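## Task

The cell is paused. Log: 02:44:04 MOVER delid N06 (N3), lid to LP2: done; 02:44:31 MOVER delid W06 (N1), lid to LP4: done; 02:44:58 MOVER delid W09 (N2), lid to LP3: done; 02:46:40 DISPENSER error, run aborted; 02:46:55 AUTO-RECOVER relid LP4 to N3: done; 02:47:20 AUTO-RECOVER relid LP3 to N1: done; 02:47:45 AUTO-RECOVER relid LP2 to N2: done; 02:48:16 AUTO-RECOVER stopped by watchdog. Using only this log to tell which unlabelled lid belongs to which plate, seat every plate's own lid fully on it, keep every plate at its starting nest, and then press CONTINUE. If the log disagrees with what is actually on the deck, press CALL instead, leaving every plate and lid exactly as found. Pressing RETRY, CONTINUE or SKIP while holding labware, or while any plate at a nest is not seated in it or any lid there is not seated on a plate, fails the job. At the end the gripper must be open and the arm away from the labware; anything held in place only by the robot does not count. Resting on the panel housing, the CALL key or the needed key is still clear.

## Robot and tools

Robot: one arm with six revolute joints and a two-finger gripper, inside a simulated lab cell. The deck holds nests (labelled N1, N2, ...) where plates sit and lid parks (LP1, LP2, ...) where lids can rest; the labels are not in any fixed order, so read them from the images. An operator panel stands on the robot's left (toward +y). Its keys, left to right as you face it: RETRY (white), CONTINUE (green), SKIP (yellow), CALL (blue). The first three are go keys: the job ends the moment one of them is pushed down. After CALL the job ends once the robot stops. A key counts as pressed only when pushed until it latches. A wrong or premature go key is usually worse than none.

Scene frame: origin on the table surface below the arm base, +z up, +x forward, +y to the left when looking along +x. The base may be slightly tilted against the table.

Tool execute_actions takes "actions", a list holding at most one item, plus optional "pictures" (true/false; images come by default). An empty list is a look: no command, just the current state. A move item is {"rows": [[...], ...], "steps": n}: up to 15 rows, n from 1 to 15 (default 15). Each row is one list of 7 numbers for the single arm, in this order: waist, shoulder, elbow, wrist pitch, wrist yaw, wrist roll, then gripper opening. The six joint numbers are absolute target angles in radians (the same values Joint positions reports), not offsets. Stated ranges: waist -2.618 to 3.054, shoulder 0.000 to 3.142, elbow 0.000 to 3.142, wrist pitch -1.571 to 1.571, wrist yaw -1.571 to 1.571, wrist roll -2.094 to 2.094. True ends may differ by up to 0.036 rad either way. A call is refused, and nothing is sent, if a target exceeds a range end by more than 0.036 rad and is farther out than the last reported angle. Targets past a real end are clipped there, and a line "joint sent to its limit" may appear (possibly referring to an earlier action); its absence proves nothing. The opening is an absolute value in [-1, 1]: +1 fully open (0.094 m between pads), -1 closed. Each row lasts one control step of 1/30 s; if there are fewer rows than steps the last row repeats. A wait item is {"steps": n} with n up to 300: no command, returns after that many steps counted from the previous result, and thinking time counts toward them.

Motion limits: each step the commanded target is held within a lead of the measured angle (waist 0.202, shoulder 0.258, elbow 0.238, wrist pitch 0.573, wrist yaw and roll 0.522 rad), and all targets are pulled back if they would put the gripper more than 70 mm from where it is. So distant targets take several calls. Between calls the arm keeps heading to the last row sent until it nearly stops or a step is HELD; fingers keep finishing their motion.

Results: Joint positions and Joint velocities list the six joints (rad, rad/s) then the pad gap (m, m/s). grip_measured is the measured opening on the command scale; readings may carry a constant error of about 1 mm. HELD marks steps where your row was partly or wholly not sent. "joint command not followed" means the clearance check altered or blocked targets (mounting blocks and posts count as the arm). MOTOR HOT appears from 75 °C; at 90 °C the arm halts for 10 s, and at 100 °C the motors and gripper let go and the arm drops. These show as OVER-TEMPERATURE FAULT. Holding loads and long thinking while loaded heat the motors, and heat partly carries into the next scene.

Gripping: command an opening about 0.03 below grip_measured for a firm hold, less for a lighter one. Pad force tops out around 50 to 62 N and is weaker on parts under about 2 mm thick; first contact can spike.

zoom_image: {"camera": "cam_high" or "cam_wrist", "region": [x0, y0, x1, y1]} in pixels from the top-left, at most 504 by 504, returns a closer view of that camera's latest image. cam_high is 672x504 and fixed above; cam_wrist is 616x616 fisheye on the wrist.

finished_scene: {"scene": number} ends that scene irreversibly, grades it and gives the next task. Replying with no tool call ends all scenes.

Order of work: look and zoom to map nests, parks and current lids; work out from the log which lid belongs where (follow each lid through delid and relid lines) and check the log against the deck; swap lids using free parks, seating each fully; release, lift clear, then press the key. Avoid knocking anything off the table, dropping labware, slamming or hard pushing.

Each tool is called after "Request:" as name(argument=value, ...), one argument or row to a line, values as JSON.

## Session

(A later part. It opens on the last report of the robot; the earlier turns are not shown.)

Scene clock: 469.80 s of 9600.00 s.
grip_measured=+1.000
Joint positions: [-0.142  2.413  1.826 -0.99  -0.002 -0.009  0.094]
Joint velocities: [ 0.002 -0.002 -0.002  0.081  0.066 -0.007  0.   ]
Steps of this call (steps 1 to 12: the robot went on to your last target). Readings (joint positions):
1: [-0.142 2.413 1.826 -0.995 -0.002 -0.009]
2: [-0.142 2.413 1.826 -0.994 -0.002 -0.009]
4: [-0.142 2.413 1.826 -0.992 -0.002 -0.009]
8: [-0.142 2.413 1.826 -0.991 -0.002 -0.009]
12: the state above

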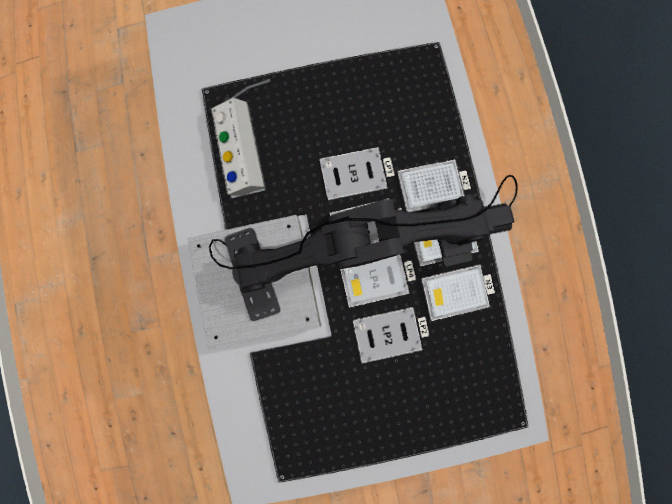

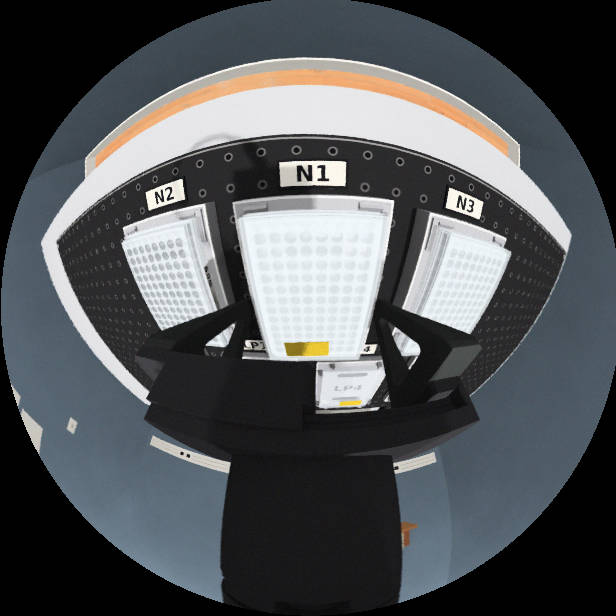

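Request:
execute_actions(
  actions=[
    {"rows": [[-0.1485,2.433,1.82,-0.966,0,-0.024,1.0],[-0.1485,2.433,1.82,-0.963,0,-0.024,1.0],[-0.1485,2.433,1.82,-0.963,0,-0.024,1.0],[-0.1485,2.422,1.82,-0.963,0,-0.024,1.0]], "steps": 15},
  ],
)

Request:
zoom_image(
  camera="cam_wrist",
  region=[200, 170, 430, 370],
)

Scene clock: 475.70 s of 9600.00 s.
grip_measured=+1.000
Joint positions: [-0.142  2.42   1.826 -0.984 -0.002 -0.017  0.094]
Joint velocities: [-0.002 -0.007 -0.007 -0.022  0.022  0.007  0.   ]
Steps of this call (steps 1 to 15: the robot went on to your last target; steps 16 to 90: nothing new was sent; then 2.40 s passed at rest; steps 91 to 105: all 15 steps of this action). Readings (joint positions):
91: [-0.142 2.414 1.826 -0.990 -0.002 -0.011]
92: [-0.142 2.415 1.826 -0.988 -0.002 -0.012]
94: [-0.142 2.418 1.826 -0.986 -0.002 -0.014]
98: [-0.142 2.420 1.826 -0.986 -0.002 -0.016]
105: the state above

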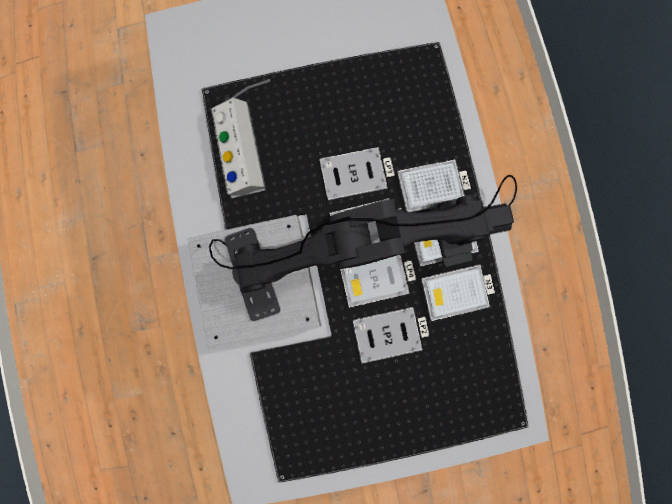

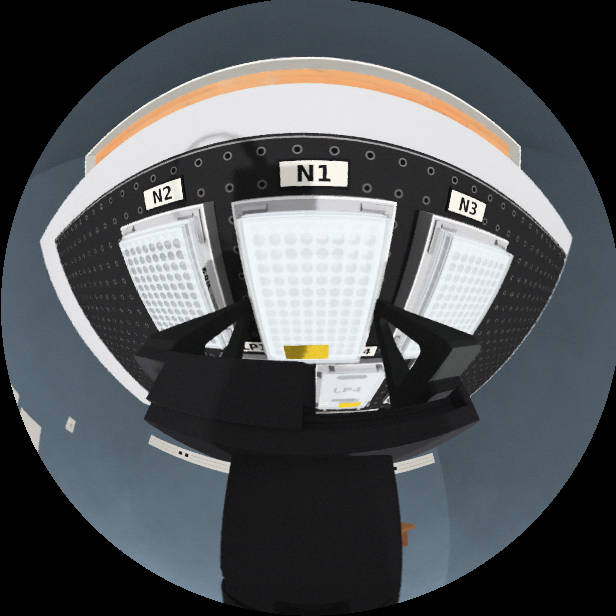

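Region (200, 170, 430, 370) of cam_wrist's 616x616 image, scaled by 2.191, with more detail than that image has; it fills the top 438 rows of this view, and the rest is white.

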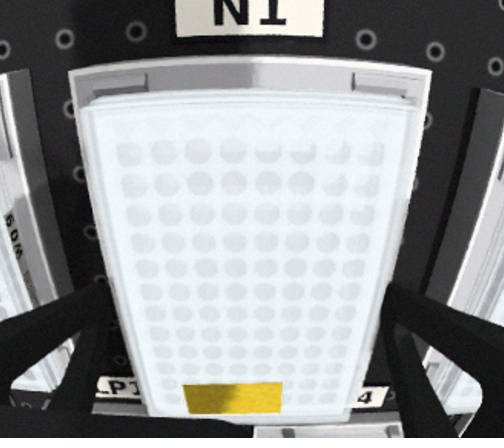

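Request:
execute_actions(
  actions=[
    {"rows": [[-0.1485,2.422,1.82,-0.963,0,-0.024,0.95],[-0.1485,2.422,1.82,-0.963,0,-0.024,0.9],[-0.1485,2.422,1.82,-0.963,0,-0.024,0.86],[-0.1485,2.422,1.82,-0.963,0,-0.024,0.83],[-0.1485,2.422,1.82,-0.963,0,-0.024,0.81],[-0.1485,2.422,1.82,-0.963,0,-0.024,0.795],[-0.1485,2.422,1.82,-0.963,0,-0.024,0.785],[-0.1485,2.422,1.82,-0.963,0,-0.024,0.775],[-0.1485,2.422,1.82,-0.963,0,-0.024,0.765],[-0.1485,2.422,1.82,-0.963,0,-0.024,0.755],[-0.1485,2.422,1.82,-0.963,0,-0.024,0.748]], "steps": 15},
  ],
  pictures=false,
)

Scene clock: 479.57 s of 9600.00 s.
grip_measured=+0.779
Joint positions: [-0.142  2.42   1.826 -0.984 -0.001 -0.018  0.084]
Joint velocities: [-0.007 -0.007 -0.002  0.007  0.022 -0.007  0.   ]
Steps of this call (steps 1 to 15: the robot went on to your last target; steps 16 to 90: nothing new was sent; then 0.37 s passed at rest; steps 91 to 105: all 15 steps of this action). Readings (joint positions):
91: [-0.142 2.420 1.826 -0.984 -0.002 -0.018]
92: [-0.142 2.420 1.826 -0.984 -0.002 -0.018]
94: [-0.142 2.420 1.826 -0.984 -0.002 -0.018]
98: [-0.142 2.420 1.826 -0.984 -0.001 -0.018]
105: the state above

Request:
execute_actions(
  actions=[
    {"rows": [[-0.1485,2.374,1.856,-1.0,0,-0.024,0.748],[-0.1485,2.372,1.859,-1.006,0,-0.024,0.748],[-0.1485,2.37,1.862,-1.012,0,-0.024,0.748],[-0.1485,2.368,1.865,-1.019,0,-0.024,0.748],[-0.1485,2.366,1.868,-1.026,0,-0.024,0.748],[-0.1485,2.364,1.871,-1.034,0,-0.024,0.748],[-0.1485,2.362,1.875,-1.042,0,-0.024,0.748],[-0.1485,2.359,1.879,-1.05,0,-0.024,0.748],[-0.1485,2.356,1.883,-1.059,0,-0.024,0.748],[-0.1485,2.353,1.887,-1.068,0,-0.024,0.748],[-0.1485,2.35,1.891,-1.077,0,-0.024,0.748],[-0.1485,2.348,1.895,-1.086,0,-0.024,0.748],[-0.1485,2.346,1.899,-1.095,0,-0.024,0.748],[-0.1485,2.344,1.903,-1.103,0,-0.024,0.748],[-0.1485,2.342,1.906,-1.11,0,-0.024,0.748]], "steps": 15},
  ],
  pictures=false,
)

Request:
execute_actions(
  actions=[
    {"steps": 10},
  ],
)

Scene clock: 491.33 s of 9600.00 s.
grip_measured=+0.779
Joint positions: [-0.142  2.38   1.874 -1.06  -0.001 -0.019  0.084]
Joint velocities: [ 0.002 -0.09   0.11  -0.198  0.081  0.095  0.   ]
Steps of this call (steps 1 to 15: the robot went on to your last target; steps 16 to 90: nothing new was sent; then 8.27 s passed at rest; steps 91 to 105: all 15 steps of this action). Readings (joint positions):
91: [-0.142 2.420 1.826 -0.984 -0.001 -0.018]
92: [-0.142 2.420 1.826 -0.984 -0.001 -0.019]
94: [-0.142 2.418 1.826 -0.988 -0.001 -0.019]
98: [-0.142 2.408 1.841 -1.010 -0.001 -0.019]
105: the state above

Scene clock: 491.67 s of 9600.00 s.
grip_measured=+0.779
Joint positions: [-0.142  2.373  1.881 -1.09  -0.001 -0.019  0.084]
Joint velocities: [-0.002  0.007 -0.017 -0.066  0.007  0.022  0.001]
Steps of this call (steps 1 to 10: the robot went on to your last target). Readings (joint positions):
1: [-0.142 2.378 1.877 -1.067 -0.001 -0.019]
2: [-0.142 2.375 1.879 -1.072 -0.001 -0.019]
4: [-0.142 2.373 1.881 -1.078 -0.001 -0.019]
8: [-0.142 2.373 1.881 -1.088 -0.001 -0.019]
10: the state above

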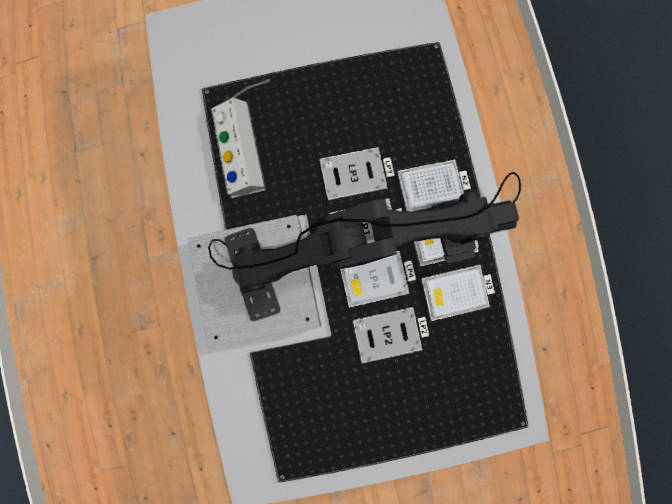

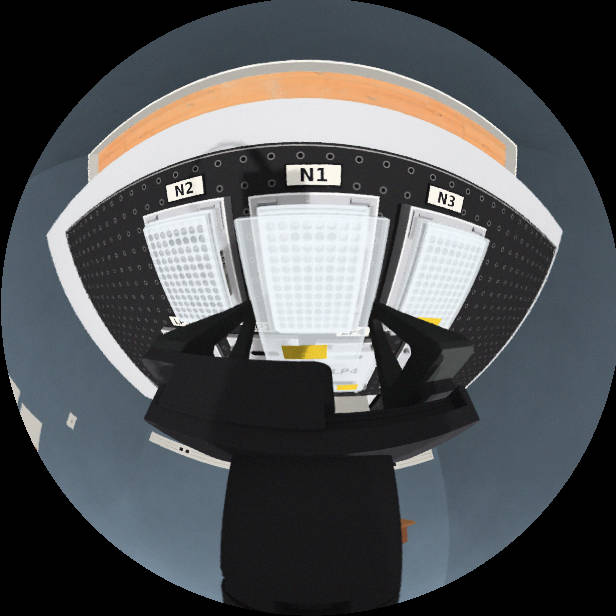

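Lid lifted cleanly. Move to N2.

Request:
execute_actions(
  actions=[
    {"rows": [[-0.1346,2.3854,1.9067,-1.1103,0,-0.0104,0.748],[-0.1306,2.3864,1.9089,-1.1112,0,-0.0058,0.748],[-0.1239,2.3882,1.9124,-1.1126,0,0.0017,0.748],[-0.1148,2.3906,1.9173,-1.1146,0,0.0121,0.748],[-0.1034,2.3935,1.9233,-1.1171,0,0.0251,0.748],[-0.0899,2.3971,1.9305,-1.12,0,0.0405,0.748],[-0.0747,2.4011,1.9386,-1.1233,0,0.0578,0.748],[-0.058,2.4055,1.9475,-1.127,0,0.0769,0.748],[-0.0401,2.4101,1.957,-1.1308,0,0.0972,0.748],[-0.0215,2.415,1.9669,-1.1349,0,0.1184,0.748],[-0.0025,2.42,1.977,-1.139,0,0.14,0.748],[0.0165,2.425,1.9871,-1.1431,0,0.1616,0.748],[0.0351,2.4299,1.997,-1.1472,0,0.1828,0.748],[0.053,2.4345,2.0065,-1.151,0,0.2031,0.748],[0.0697,2.4389,2.0154,-1.1547,0,0.2222,0.748]], "steps": 15},
  ],
  pictures=false,
)

Request:
execute_actions(
  actions=[
    {"rows": [[0.0849,2.4429,2.0235,-1.158,0,0.2395,0.748],[0.0984,2.4465,2.0307,-1.1609,0,0.2549,0.748],[0.1098,2.4494,2.0367,-1.1634,0,0.2679,0.748],[0.1189,2.4518,2.0416,-1.1654,0,0.2783,0.748],[0.1256,2.4536,2.0451,-1.1668,0,0.2858,0.748],[0.1296,2.4546,2.0473,-1.1677,0,0.2904,0.748],[0.131,2.455,2.048,-1.168,0,0.292,0.748],[0.131,2.459,2.02,-1.135,0,0.292,0.748],[0.131,2.463,2.012,-1.122,0,0.292,0.748],[0.131,2.467,2.004,-1.109,0,0.292,0.748],[0.131,2.471,1.996,-1.096,0,0.292,0.748],[0.131,2.475,1.988,-1.083,0,0.292,0.748],[0.131,2.479,1.98,-1.07,0,0.292,0.748],[0.131,2.482,1.972,-1.056,0,0.292,0.748],[0.131,2.483,1.964,-1.043,0,0.292,0.748]], "steps": 15},
  ],
  pictures=false,
)

Request:
execute_actions(
  actions=[
    {"steps": 22},
  ],
)

Request:
zoom_image(
  camera="cam_wrist",
  region=[200, 170, 430, 370],
)

Scene clock: 498.60 s of 9600.00 s.
grip_measured=+0.779
Joint positions: [ 0.031  2.427  1.973 -1.121  0.002  0.138  0.084]
Joint velocities: [ 0.618  0.12   0.252 -0.066 -0.022  0.447  0.   ]
Steps of this call (steps 1 to 30: the robot went on to your last target; steps 31 to 90: nothing new was sent; then 3.43 s passed at rest; steps 91 to 105: all 15 steps of this action). Readings (joint positions):
91: [-0.142 2.373 1.881 -1.094 -0.001 -0.018]
92: [-0.142 2.373 1.881 -1.094 -0.001 -0.018]
94: [-0.139 2.373 1.881 -1.095 -0.001 -0.011]
98: [-0.109 2.389 1.907 -1.104 0.002 0.023]
105: the state above

Scene clock: 499.10 s of 9600.00 s.
grip_measured=+0.779
Joint positions: [ 0.138  2.463  1.989 -1.101 -0.004  0.278  0.084]
Joint velocities: [-0.002  0.115 -0.252  0.256 -0.037  0.051 -0.001]
Steps of this call (steps 1 to 15: all 15 steps of this action). Readings (joint positions):
1: [0.052 2.431 1.982 -1.124 0.002 0.156]
2: [0.072 2.435 1.990 -1.127 0.002 0.174]
4: [0.105 2.441 2.005 -1.133 0.000 0.206]
8: [0.140 2.447 2.018 -1.139 -0.003 0.251]
15: the state above

Scene clock: 499.83 s of 9600.00 s.
grip_measured=+0.779
Joint positions: [ 0.138  2.489  1.966 -1.064 -0.004  0.285  0.084]
Joint velocities: [-0.017 -0.022 -0.002 -0.051 -0.066  0.022  0.   ]
Steps of this call (steps 1 to 22: the robot went on to your last target). Readings (joint positions):
1: [0.138 2.468 1.982 -1.093 -0.004 0.280]
2: [0.138 2.473 1.976 -1.088 -0.004 0.281]
4: [0.138 2.483 1.969 -1.081 -0.004 0.282]
8: [0.138 2.489 1.966 -1.073 -0.004 0.284]
22: the state above

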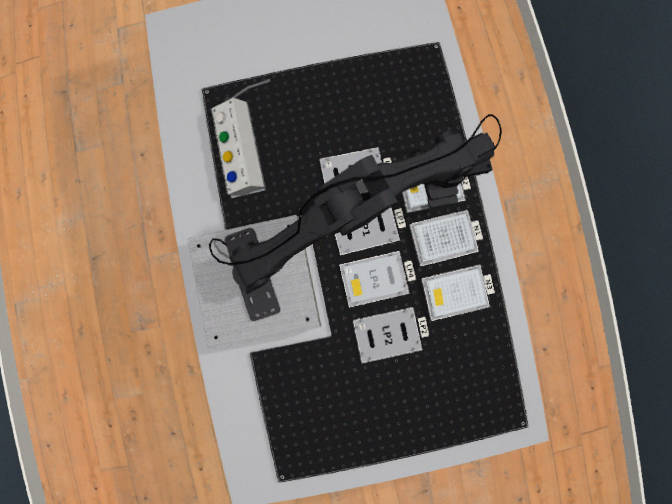

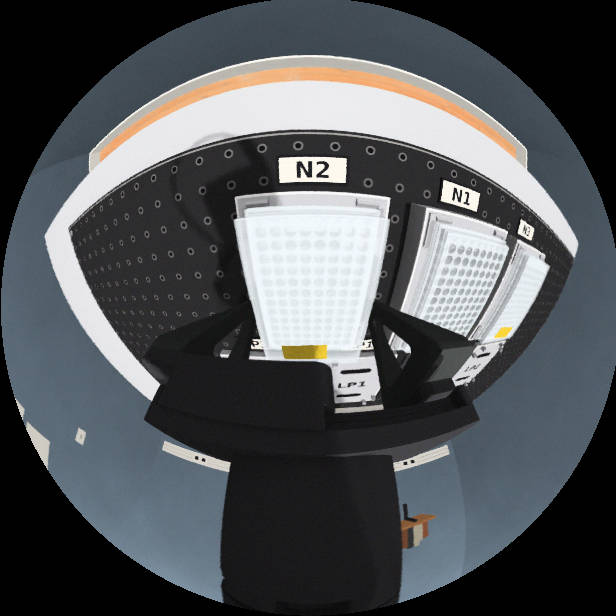

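Region (200, 170, 430, 370) of cam_wrist's 616x616 image, scaled by 2.191, with more detail than that image has; it fills the top 438 rows of this view, and the rest is white.

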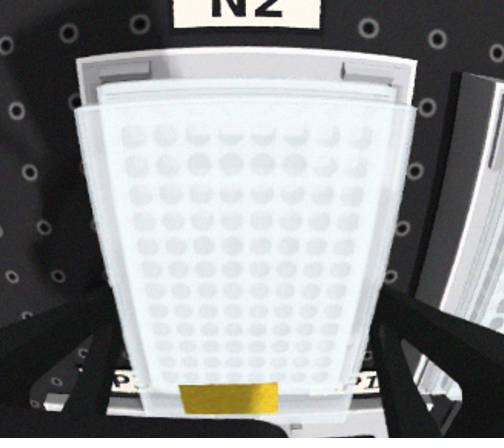

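Request:
execute_actions(
  actions=[
    {"rows": [[0.131,2.483,1.964,-1.034,0,0.292,0.748]], "steps": 15},
  ],
)

Request:
zoom_image(
  camera="cam_wrist",
  region=[200, 170, 430, 370],
)

Scene clock: 502.33 s of 9600.00 s.
grip_measured=+0.779
Joint positions: [ 0.138  2.489  1.966 -1.055 -0.004  0.285  0.084]
Joint velocities: [ 0.012 -0.007 -0.002 -0.066  0.022 -0.037 -0.   ]
Steps of this call (steps 1 to 15: the robot went on to your last target; steps 16 to 60: nothing new was sent; steps 61 to 75: all 15 steps of this action). Readings (joint positions):
61: [0.138 2.489 1.966 -1.063 -0.004 0.285]
62: [0.138 2.489 1.966 -1.062 -0.004 0.285]
64: [0.138 2.489 1.966 -1.059 -0.004 0.285]
68: [0.138 2.489 1.966 -1.056 -0.004 0.285]
75: the state above

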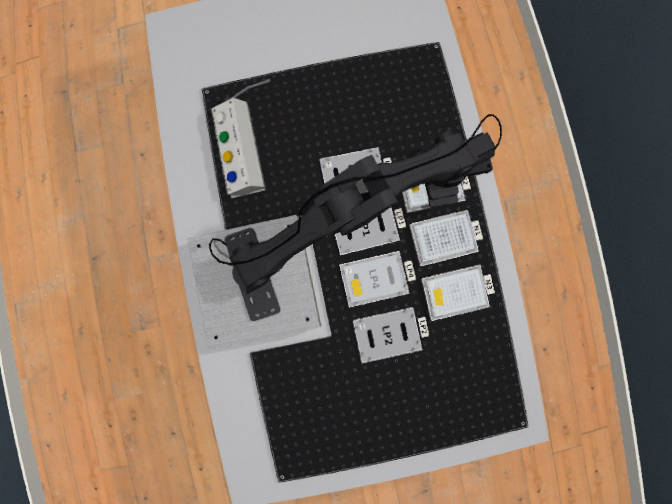

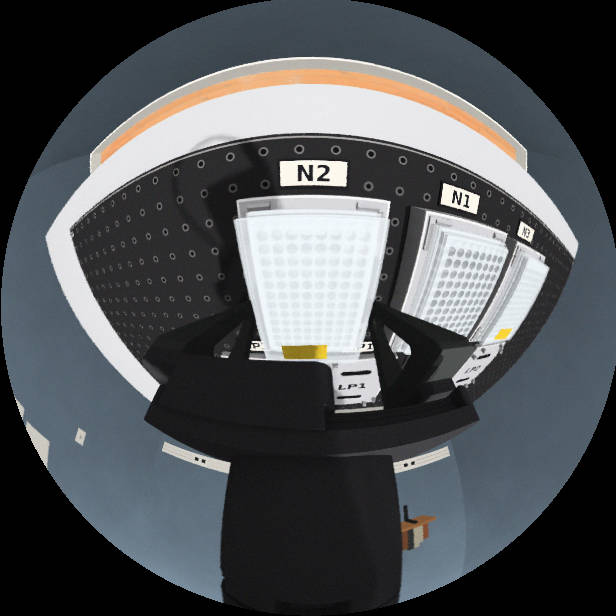

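Region (200, 170, 430, 370) of cam_wrist's 616x616 image, scaled by 2.191, with more detail than that image has; it fills the top 438 rows of this view, and the rest is white.

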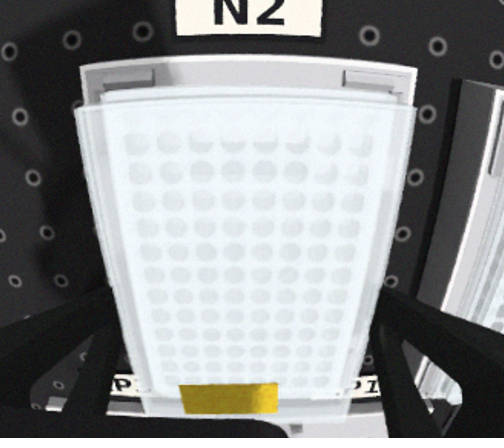

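Request:
execute_actions(
  actions=[
    {"rows": [[0.131,2.511,1.954,-1.03,0,0.292,0.748],[0.131,2.511,1.951,-1.026,0,0.292,0.748],[0.131,2.511,1.949,-1.021,0,0.292,0.748],[0.131,2.511,1.947,-1.016,0,0.292,0.748],[0.131,2.507,1.946,-1.011,0,0.292,0.748],[0.131,2.503,1.946,-1.007,0,0.292,0.748]], "steps": 15},
  ],
)

Request:
zoom_image(
  camera="cam_wrist",
  region=[200, 170, 430, 370],
)

Scene clock: 507.83 s of 9600.00 s.
grip_measured=+0.779
Joint positions: [ 0.138  2.502  1.953 -1.03  -0.004  0.286  0.084]
Joint velocities: [ 0.012 -0.002 -0.012  0.007 -0.007  0.066 -0.   ]
Steps of this call (steps 1 to 15: the robot went on to your last target; steps 16 to 90: nothing new was sent; then 2.00 s passed at rest; steps 91 to 105: all 15 steps of this action). Readings (joint positions):
91: [0.138 2.490 1.966 -1.054 -0.004 0.285]
92: [0.138 2.491 1.966 -1.052 -0.004 0.285]
94: [0.138 2.497 1.964 -1.047 -0.004 0.285]
98: [0.138 2.502 1.953 -1.033 -0.004 0.286]
105: the state above

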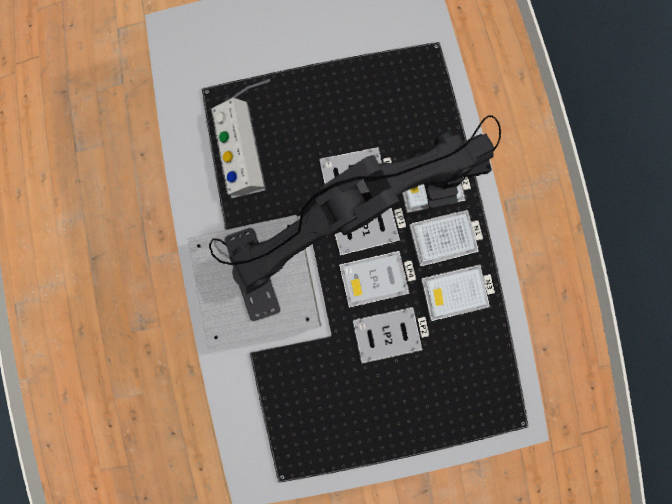

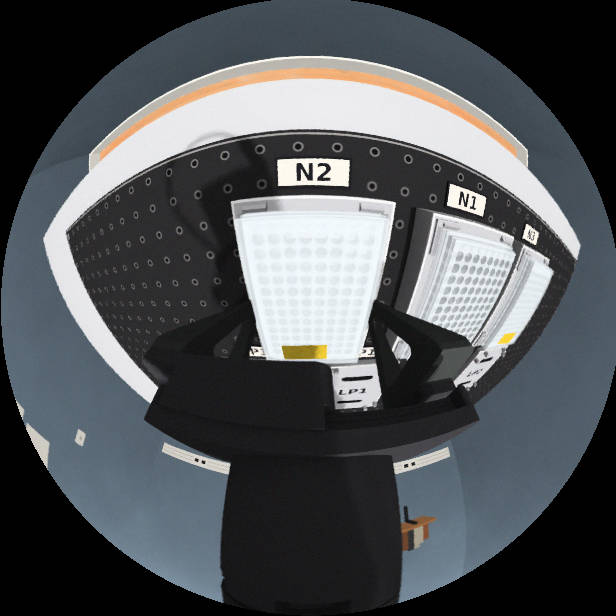

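Region (200, 170, 430, 370) of cam_wrist's 616x616 image, scaled by 2.191, with more detail than that image has; it fills the top 438 rows of this view, and the rest is white.

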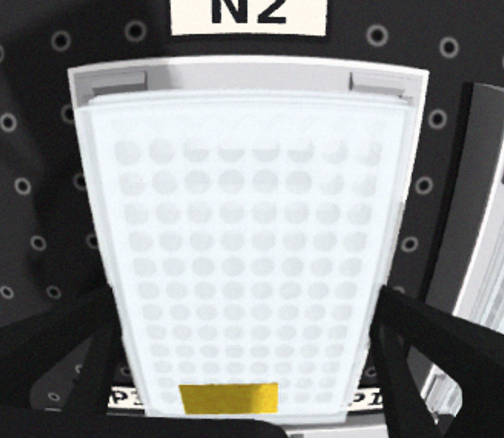

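Request:
execute_actions(
  actions=[
    {"rows": [[0.131,2.503,1.935,-1.004,0,0.292,0.748],[0.131,2.503,1.935,-1.004,0,0.292,0.748],[0.131,2.503,1.942,-1.004,0,0.292,0.748]], "steps": 12},
  ],
  pictures=false,
)

Request:
execute_actions(
  actions=[
    {"rows": [[0.131,2.503,1.943,-1.004,0,0.292,0.78],[0.131,2.503,1.943,-1.004,0,0.292,0.80],[0.131,2.503,1.943,-1.004,0,0.292,0.84],[0.131,2.503,1.943,-1.004,0,0.292,0.90],[0.131,2.503,1.943,-1.004,0,0.292,1.0]], "steps": 15},
  ],
)

Request:
zoom_image(
  camera="cam_wrist",
  region=[200, 170, 430, 370],
)

Scene clock: 511.10 s of 9600.00 s.
grip_measured=+0.779
Joint positions: [ 0.138  2.502  1.949 -1.026 -0.004  0.287  0.084]
Joint velocities: [-0.022  0.002 -0.012  0.007  0.051  0.007 -0.001]
Steps of this call (steps 1 to 15: the robot went on to your last target; steps 16 to 86: nothing new was sent; steps 87 to 98: all 12 steps of this action). Readings (joint positions):
87: [0.138 2.502 1.951 -1.028 -0.004 0.286]
88: [0.138 2.502 1.950 -1.027 -0.004 0.287]
90: [0.138 2.502 1.949 -1.026 -0.004 0.287]
94: [0.138 2.502 1.949 -1.026 -0.004 0.287]
98: the state above

Scene clock: 511.60 s of 9600.00 s.
grip_measured=+1.000
Joint positions: [ 0.138  2.502  1.949 -1.023 -0.004  0.287  0.094]
Joint velocities: [-0.012  0.002 -0.002 -0.007 -0.051 -0.037  0.   ]
Steps of this call (steps 1 to 15: all 15 steps of this action). Readings (joint positions):
1: [0.138 2.502 1.949 -1.026 -0.004 0.287]
2: [0.138 2.502 1.949 -1.026 -0.004 0.287]
4: [0.138 2.502 1.949 -1.025 -0.004 0.287]
8: [0.138 2.502 1.949 -1.024 -0.004 0.287]
15: the state above

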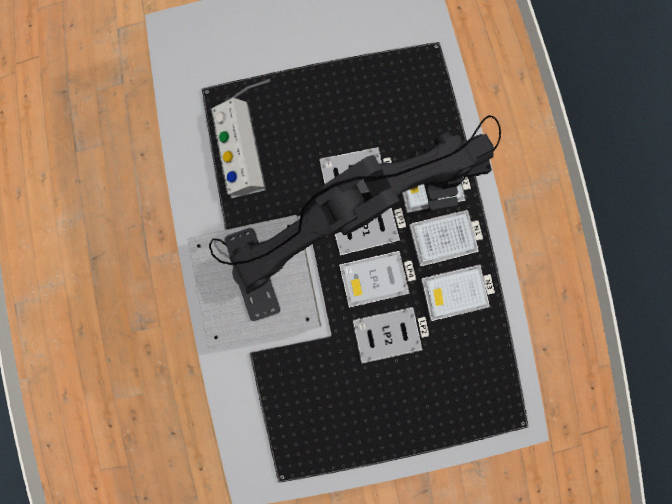

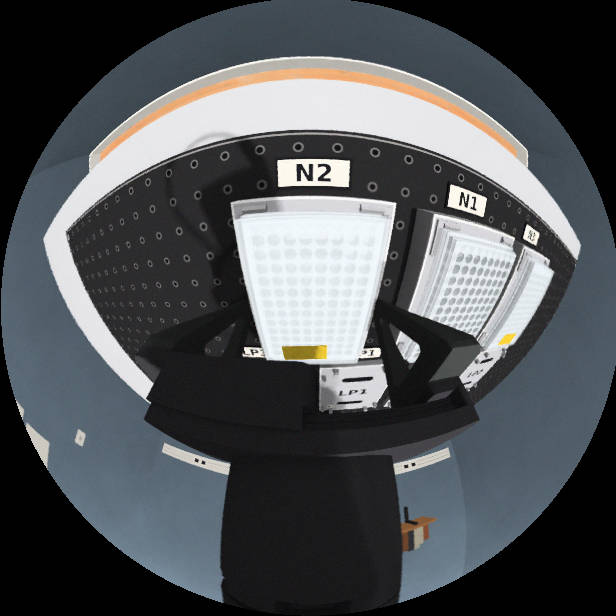

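Region (200, 170, 430, 370) of cam_wrist's 616x616 image, scaled by 2.191, with more detail than that image has; it fills the top 438 rows of this view, and the rest is white.

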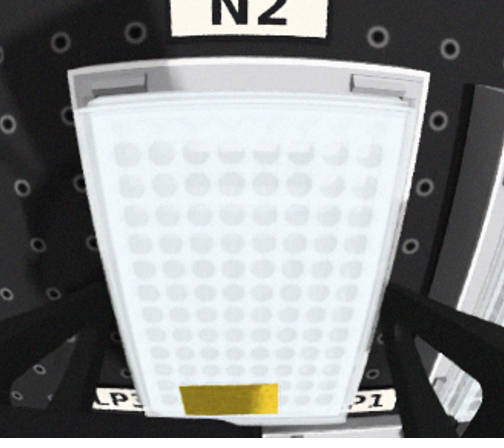

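Request:
execute_actions(
  actions=[
    {"rows": [[0.131,2.456,1.98,-1.04,0,0.292,1.0],[0.131,2.453,1.984,-1.047,0,0.292,1.0],[0.131,2.45,1.988,-1.055,0,0.292,1.0],[0.131,2.447,1.993,-1.064,0,0.292,1.0],[0.131,2.444,1.998,-1.074,0,0.292,1.0],[0.131,2.441,2.004,-1.084,0,0.292,1.0],[0.131,2.438,2.01,-1.095,0,0.292,1.0],[0.131,2.435,2.016,-1.106,0,0.292,1.0],[0.131,2.432,2.022,-1.117,0,0.292,1.0],[0.131,2.429,2.028,-1.128,0,0.292,1.0],[0.131,2.426,2.034,-1.139,0,0.292,1.0],[0.131,2.424,2.04,-1.15,0,0.292,1.0],[0.131,2.422,2.045,-1.16,0,0.292,1.0],[0.131,2.42,2.05,-1.17,0,0.292,1.0]], "steps": 15},
  ],
  pictures=false,
)

Request:
execute_actions(
  actions=[
    {"rows": [[0.1306,2.42,2.035,-1.16,0,0.2786,1.0],[0.1266,2.415,2.015,-1.14,0,0.2744,1.0],[0.1199,2.4034,1.9796,-1.1121,0,0.2674,1.0],[0.1106,2.3877,1.9516,-1.0999,0,0.2578,1.0],[0.0989,2.3676,1.9159,-1.0843,0,0.2456,1.0],[0.0848,2.344,1.8739,-1.0659,0,0.231,1.0],[0.0686,2.316,1.8242,-1.0441,0,0.2141,1.0],[0.0503,2.285,1.769,-1.02,0,0.1951,1.0],[0.0302,2.2558,1.7195,-0.9997,0,0.1743,1.0],[0.0085,2.2243,1.6661,-0.9779,0,0.1518,1.0],[-0.0145,2.1905,1.609,-0.9545,0,0.1278,1.0],[-0.0387,2.1556,1.5499,-0.9303,0,0.1028,1.0],[-0.0636,2.1206,1.4922,-0.9076,0,0.0768,1.0],[-0.0892,2.0864,1.438,-0.8876,0,0.0503,1.0],[-0.115,2.0521,1.3837,-0.8676,0,0.0235,1.0]], "steps": 15},
  ],
  pictures=false,
)

Request:
execute_actions(
  actions=[
    {"rows": [[-0.1408,2.0179,1.3295,-0.8476,0,-0.0033,1.0],[-0.1664,1.984,1.2776,-0.8296,0,-0.0298,1.0],[-0.1913,1.9518,1.2306,-0.8148,0,-0.0558,1.0],[-0.2155,1.9209,1.1855,-0.8006,0,-0.0808,1.0],[-0.2385,1.8909,1.1418,-0.7869,0,-0.1048,1.0],[-0.2602,1.863,1.1013,-0.7744,0,-0.1273,1.0],[-0.2803,1.8367,1.0668,-0.7662,0,-0.1481,1.0],[-0.2986,1.8127,1.0354,-0.7587,0,-0.1671,1.0],[-0.3148,1.7911,1.0071,-0.752,0,-0.184,1.0],[-0.3289,1.7729,0.9832,-0.7463,0,-0.1986,1.0],[-0.3406,1.7573,0.9628,-0.7415,0,-0.2108,1.0],[-0.3499,1.7452,0.9469,-0.7377,0,-0.2204,1.0],[-0.3566,1.7364,0.9354,-0.735,0,-0.2274,1.0],[-0.3606,1.731,0.9283,-0.7333,0,-0.2316,1.0],[-0.362,1.73,0.927,-0.733,0,-0.233,1.0]], "steps": 15},
  ],
  pictures=false,
)

Request:
execute_actions(
  actions=[
    {"rows": [[-0.362,1.775,0.925,-0.728,0,-0.233,1.0],[-0.362,1.782,0.922,-0.72,0,-0.233,1.0],[-0.362,1.79,0.917,-0.708,0,-0.233,1.0],[-0.362,1.799,0.911,-0.693,0,-0.233,1.0],[-0.362,1.809,0.904,-0.676,0,-0.233,1.0],[-0.362,1.819,0.896,-0.658,0,-0.233,1.0],[-0.362,1.829,0.888,-0.64,0,-0.233,1.0],[-0.362,1.839,0.88,-0.622,0,-0.233,1.0],[-0.362,1.849,0.872,-0.604,0,-0.233,1.0],[-0.362,1.858,0.865,-0.587,0,-0.233,1.0],[-0.362,1.866,0.859,-0.572,0,-0.233,1.0],[-0.362,1.873,0.853,-0.559,0,-0.233,1.0],[-0.362,1.878,0.849,-0.549,0,-0.233,1.0],[-0.362,1.881,0.846,-0.543,0,-0.233,1.0],[-0.362,1.882,0.845,-0.54,0,-0.233,1.0]], "steps": 15},
  ],
  pictures=false,
)

Request:
execute_actions(
  actions=[
    {"steps": 22},
  ],
)

Request:
zoom_image(
  camera="cam_wrist",
  region=[200, 170, 430, 370],
)

Scene clock: 542.27 s of 9600.00 s.
grip_measured=+1.000
Joint positions: [ 0.138  2.453  2.021 -1.119 -0.004  0.287  0.094]
Joint velocities: [-0.007 -0.095  0.125 -0.198 -0.051 -0.022  0.   ]
Steps of this call (steps 1 to 15: the robot went on to your last target; steps 16 to 90: nothing new was sent; then 27.17 s passed at rest; steps 91 to 105: all 15 steps of this action). Readings (joint positions):
91: [0.138 2.502 1.949 -1.023 -0.004 0.287]
92: [0.138 2.502 1.949 -1.024 -0.004 0.287]
94: [0.138 2.499 1.952 -1.032 -0.004 0.287]
98: [0.138 2.487 1.974 -1.059 -0.004 0.287]
105: the state above

Scene clock: 542.77 s of 9600.00 s.
grip_measured=+1.000
Joint positions: [-0.067  2.149  1.479 -0.96  -0.004  0.123  0.094]
Joint velocities: [-0.847 -1.048 -1.565  0.52  -0.022 -0.637  0.   ]
Steps of this call (steps 1 to 15: all 15 steps of this action). Readings (joint positions):
1: [0.138 2.450 2.023 -1.123 -0.004 0.287]
2: [0.138 2.446 2.023 -1.125 -0.004 0.285]
4: [0.135 2.434 2.001 -1.115 -0.004 0.280]
8: [0.104 2.366 1.858 -1.076 -0.005 0.248]
15: the state above

Scene clock: 543.27 s of 9600.00 s.
grip_measured=+1.000
Joint positions: [-0.353  1.766  0.941 -0.787  0.001 -0.182  0.094]
Joint velocities: [-0.129 -0.164 -0.208  0.095  0.066 -0.227  0.   ]
Steps of this call (steps 1 to 15: all 15 steps of this action). Readings (joint positions):
1: [-0.097 2.112 1.425 -0.941 -0.004 0.101]
2: [-0.126 2.075 1.372 -0.923 -0.003 0.077]
4: [-0.179 2.005 1.271 -0.889 -0.002 0.029]
8: [-0.268 1.883 1.100 -0.834 0.000 -0.066]
15: the state above

Scene clock: 543.77 s of 9600.00 s.
grip_measured=+1.000
Joint positions: [-0.357  1.871  0.855 -0.607  0.001 -0.225  0.094]
Joint velocities: [ 0.007  0.144 -0.134  0.286 -0.081 -0.007  0.   ]
Steps of this call (steps 1 to 15: all 15 steps of this action). Readings (joint positions):
1: [-0.356 1.765 0.936 -0.785 0.001 -0.191]
2: [-0.357 1.767 0.934 -0.778 0.001 -0.198]
4: [-0.357 1.773 0.928 -0.759 0.001 -0.208]
8: [-0.357 1.804 0.907 -0.701 0.001 -0.219]
15: the state above

Scene clock: 544.50 s of 9600.00 s.
grip_measured=+1.000
Joint positions: [-0.357  1.876  0.85  -0.561  0.001 -0.226  0.094]
Joint velocities: [-0.022 -0.007 -0.022 -0.066 -0.022  0.051  0.   ]
Steps of this call (steps 1 to 22: the robot went on to your last target). Readings (joint positions):
1: [-0.357 1.874 0.852 -0.599 0.001 -0.225]
2: [-0.357 1.876 0.851 -0.594 0.001 -0.225]
4: [-0.357 1.876 0.850 -0.583 0.001 -0.226]
8: [-0.357 1.876 0.850 -0.569 0.001 -0.226]
22: the state above

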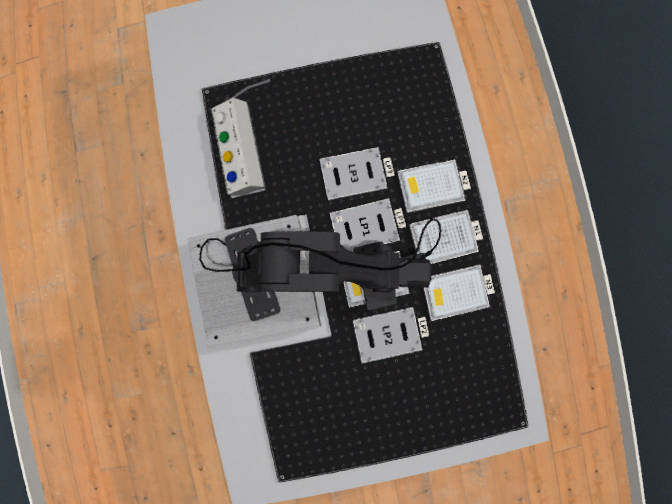

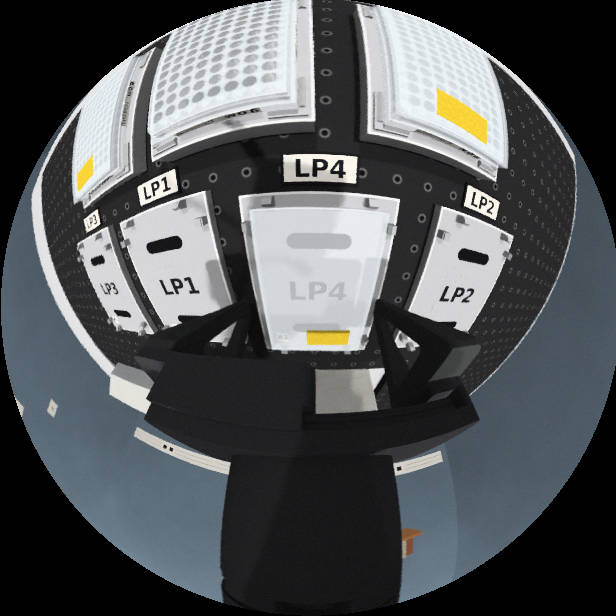

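Region (200, 170, 430, 370) of cam_wrist's 616x616 image, scaled by 2.191, with more detail than that image has; it fills the top 438 rows of this view, and the rest is white.

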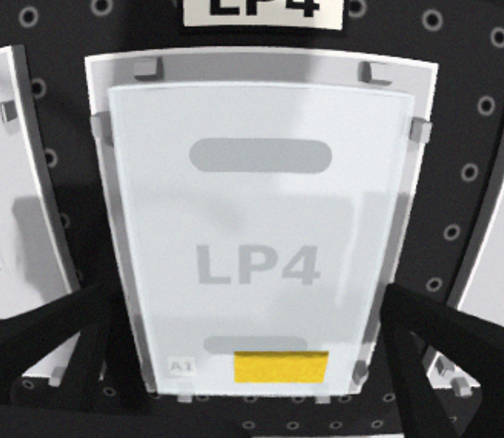

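Request:
execute_actions(
  actions=[
    {"rows": [[-0.378,1.882,0.845,-0.532,0,-0.215,1.0],[-0.378,1.882,0.845,-0.532,0,-0.215,1.0],[-0.377,1.882,0.845,-0.532,0,-0.215,1.0]], "steps": 15},
  ],
)

Request:
zoom_image(
  camera="cam_wrist",
  region=[200, 170, 430, 370],
)

Scene clock: 549.80 s of 9600.00 s.
grip_measured=+1.000
Joint positions: [-0.37   1.876  0.85  -0.553  0.001 -0.222  0.094]
Joint velocities: [-0.017 -0.007  0.007 -0.051 -0.022 -0.022  0.   ]
Steps of this call (steps 1 to 15: the robot went on to your last target; steps 16 to 90: nothing new was sent; then 1.80 s passed at rest; steps 91 to 105: all 15 steps of this action). Readings (joint positions):
91: [-0.358 1.876 0.850 -0.560 0.001 -0.226]
92: [-0.361 1.876 0.850 -0.559 0.001 -0.225]
94: [-0.367 1.876 0.850 -0.557 0.001 -0.224]
98: [-0.370 1.876 0.850 -0.554 0.001 -0.222]
105: the state above

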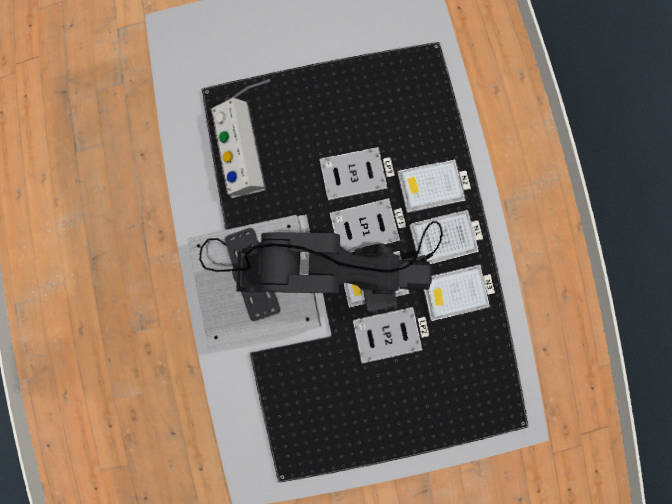

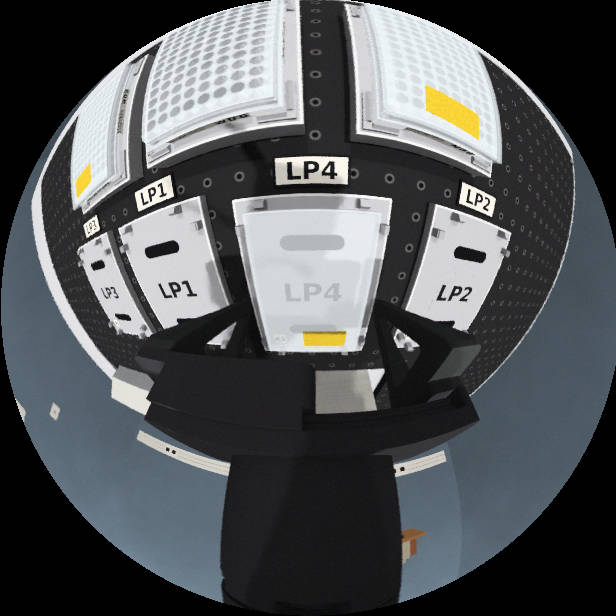

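Region (200, 170, 430, 370) of cam_wrist's 616x616 image, scaled by 2.191, with more detail than that image has; it fills the top 438 rows of this view, and the rest is white.

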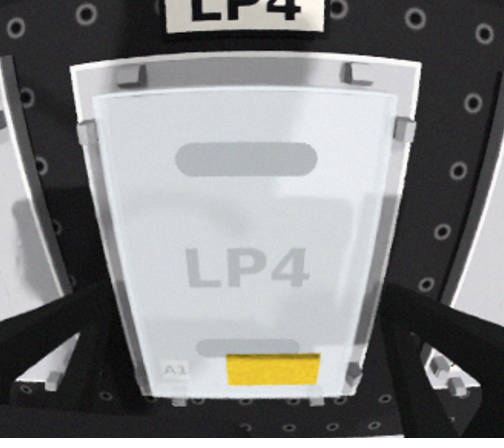

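Request:
execute_actions(
  actions=[],
)

Scene clock: 560.20 s of 9600.00 s.
grip_measured=+1.000
Joint positions: [-0.37   1.876  0.85  -0.553  0.001 -0.222  0.094]
Joint velocities: [ 0.022 -0.007 -0.002  0.066 -0.037  0.051  0.   ]
Steps of this call (steps 1 to 15: the robot went on to your last target; steps 16 to 90: nothing new was sent; then 7.40 s passed at rest). Readings (joint positions):
1: [-0.370 1.876 0.850 -0.553 0.001 -0.222]
2: [-0.370 1.876 0.850 -0.553 0.001 -0.222]
4: [-0.370 1.876 0.850 -0.553 0.001 -0.222]
8: [-0.370 1.876 0.850 -0.553 0.001 -0.222]
90: the state above
The arm was judged still, so your last target was given up. Only a new action makes it travel on or press farther. Fingers that are still opening or closing keep moving.

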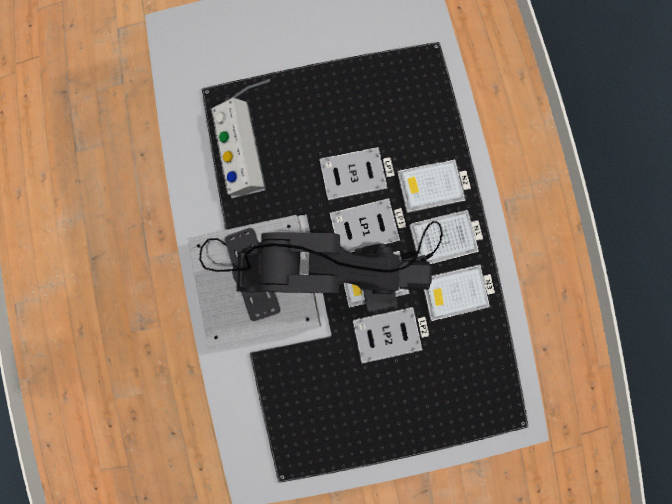

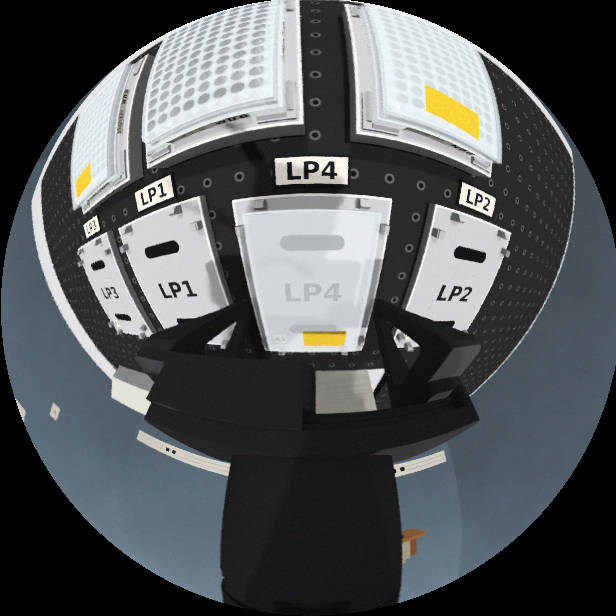

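Request:
execute_actions(
  actions=[
    {"rows": [[-0.377,1.905,0.84,-0.52,0,-0.222,1.0],[-0.377,1.91,0.835,-0.515,0,-0.222,1.0],[-0.377,1.915,0.832,-0.51,0,-0.222,1.0],[-0.377,1.918,0.832,-0.505,0,-0.222,1.0],[-0.377,1.921,0.834,-0.5,0,-0.222,1.0],[-0.377,1.924,0.836,-0.495,0,-0.222,1.0],[-0.377,1.927,0.836,-0.49,0,-0.222,1.0],[-0.377,1.929,0.836,-0.486,0,-0.222,1.0]], "steps": 15},
  ],
  pictures=false,
)

Request:
execute_actions(
  actions=[
    {"steps": 10},
  ],
)

Scene clock: 563.27 s of 9600.00 s.
grip_measured=+1.000
Joint positions: [-0.37   1.918  0.85  -0.511  0.001 -0.222  0.094]
Joint velocities: [-0.002  0.012 -0.002  0.022 -0.051  0.007  0.   ]
Steps of this call (steps 1 to 77: nothing new was sent; steps 78 to 92: all 15 steps of this action). Readings (joint positions):
78: [-0.370 1.877 0.850 -0.552 0.001 -0.222]
79: [-0.370 1.881 0.850 -0.548 0.001 -0.222]
81: [-0.370 1.893 0.850 -0.541 0.001 -0.222]
85: [-0.370 1.914 0.850 -0.526 0.001 -0.222]
92: the state above

Scene clock: 563.60 s of 9600.00 s.
grip_measured=+1.000
Joint positions: [-0.37   1.918  0.85  -0.507  0.001 -0.222  0.094]
Joint velocities: [-0.022  0.002  0.012  0.022 -0.051 -0.007  0.   ]
Steps of this call (steps 1 to 10: the robot went on to your last target). Readings (joint positions):
1: [-0.370 1.918 0.850 -0.510 0.001 -0.222]
2: [-0.370 1.918 0.850 -0.509 0.001 -0.222]
4: [-0.370 1.918 0.850 -0.508 0.001 -0.222]
8: [-0.370 1.918 0.850 -0.507 0.001 -0.222]
10: the state above

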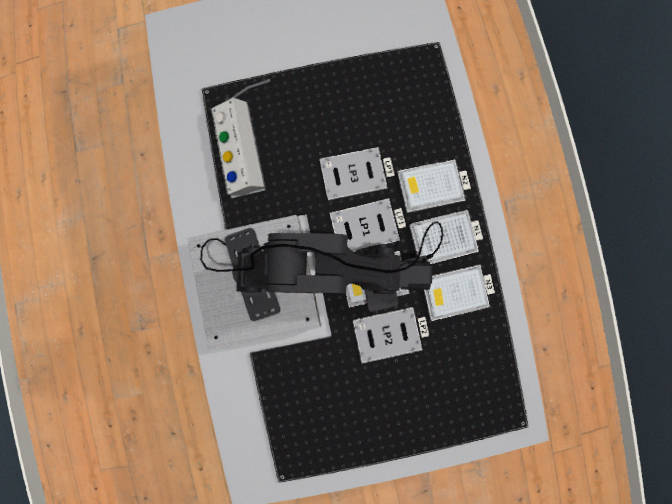

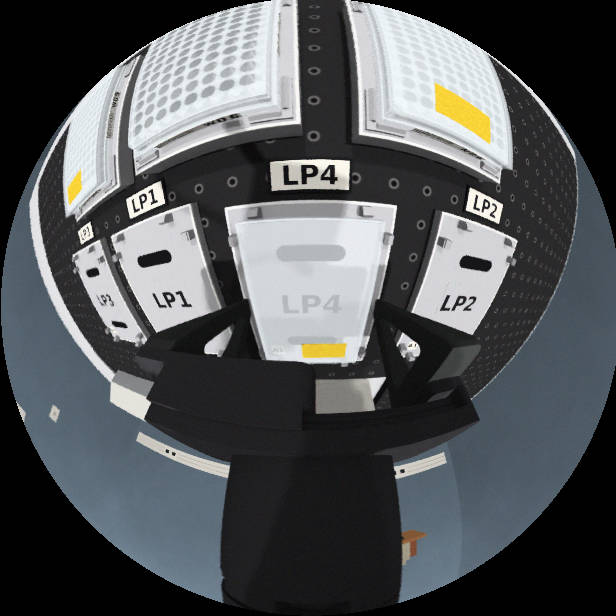

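Request:
execute_actions(
  actions=[
    {"rows": [[-0.377,1.929,0.824,-0.486,0,-0.222,1.0],[-0.377,1.929,0.824,-0.486,0,-0.222,1.0],[-0.377,1.929,0.824,-0.486,0,-0.222,1.0],[-0.377,1.929,0.834,-0.486,0,-0.222,1.0]], "steps": 12},
  ],
)

Request:
zoom_image(
  camera="cam_wrist",
  region=[200, 170, 430, 370],
)

Scene clock: 565.93 s of 9600.00 s.
grip_measured=+1.000
Joint positions: [-0.37   1.918  0.838 -0.502  0.001 -0.222  0.094]
Joint velocities: [-0.007 -0.012 -0.007  0.007 -0.022  0.051  0.   ]
Steps of this call (steps 1 to 15: the robot went on to your last target; steps 16 to 58: nothing new was sent; steps 59 to 70: all 12 steps of this action). Readings (joint positions):
59: [-0.370 1.918 0.848 -0.505 0.001 -0.222]
60: [-0.370 1.918 0.845 -0.503 0.001 -0.222]
62: [-0.370 1.918 0.839 -0.503 0.001 -0.222]
66: [-0.370 1.918 0.838 -0.502 0.001 -0.222]
70: the state above

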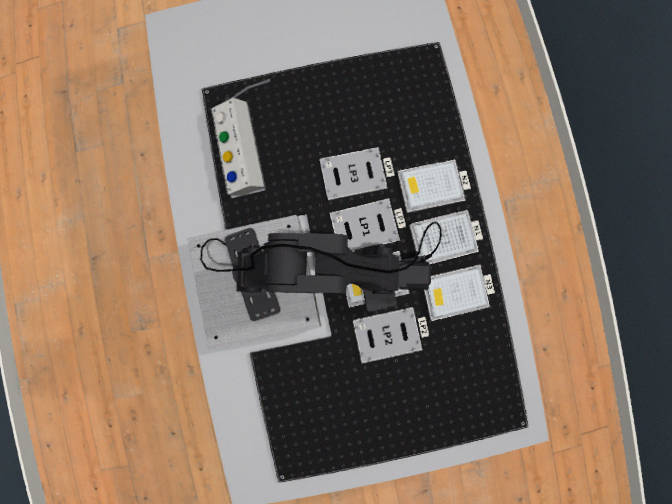

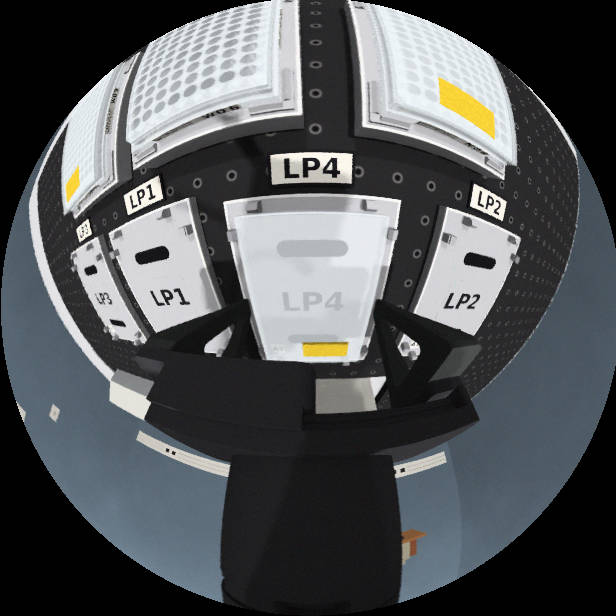

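Region (200, 170, 430, 370) of cam_wrist's 616x616 image, scaled by 2.191, with more detail than that image has; it fills the top 438 rows of this view, and the rest is white.

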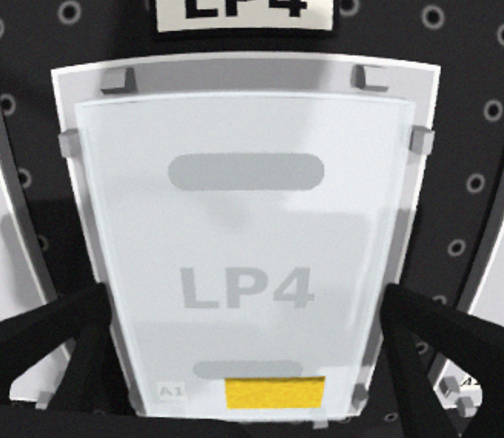

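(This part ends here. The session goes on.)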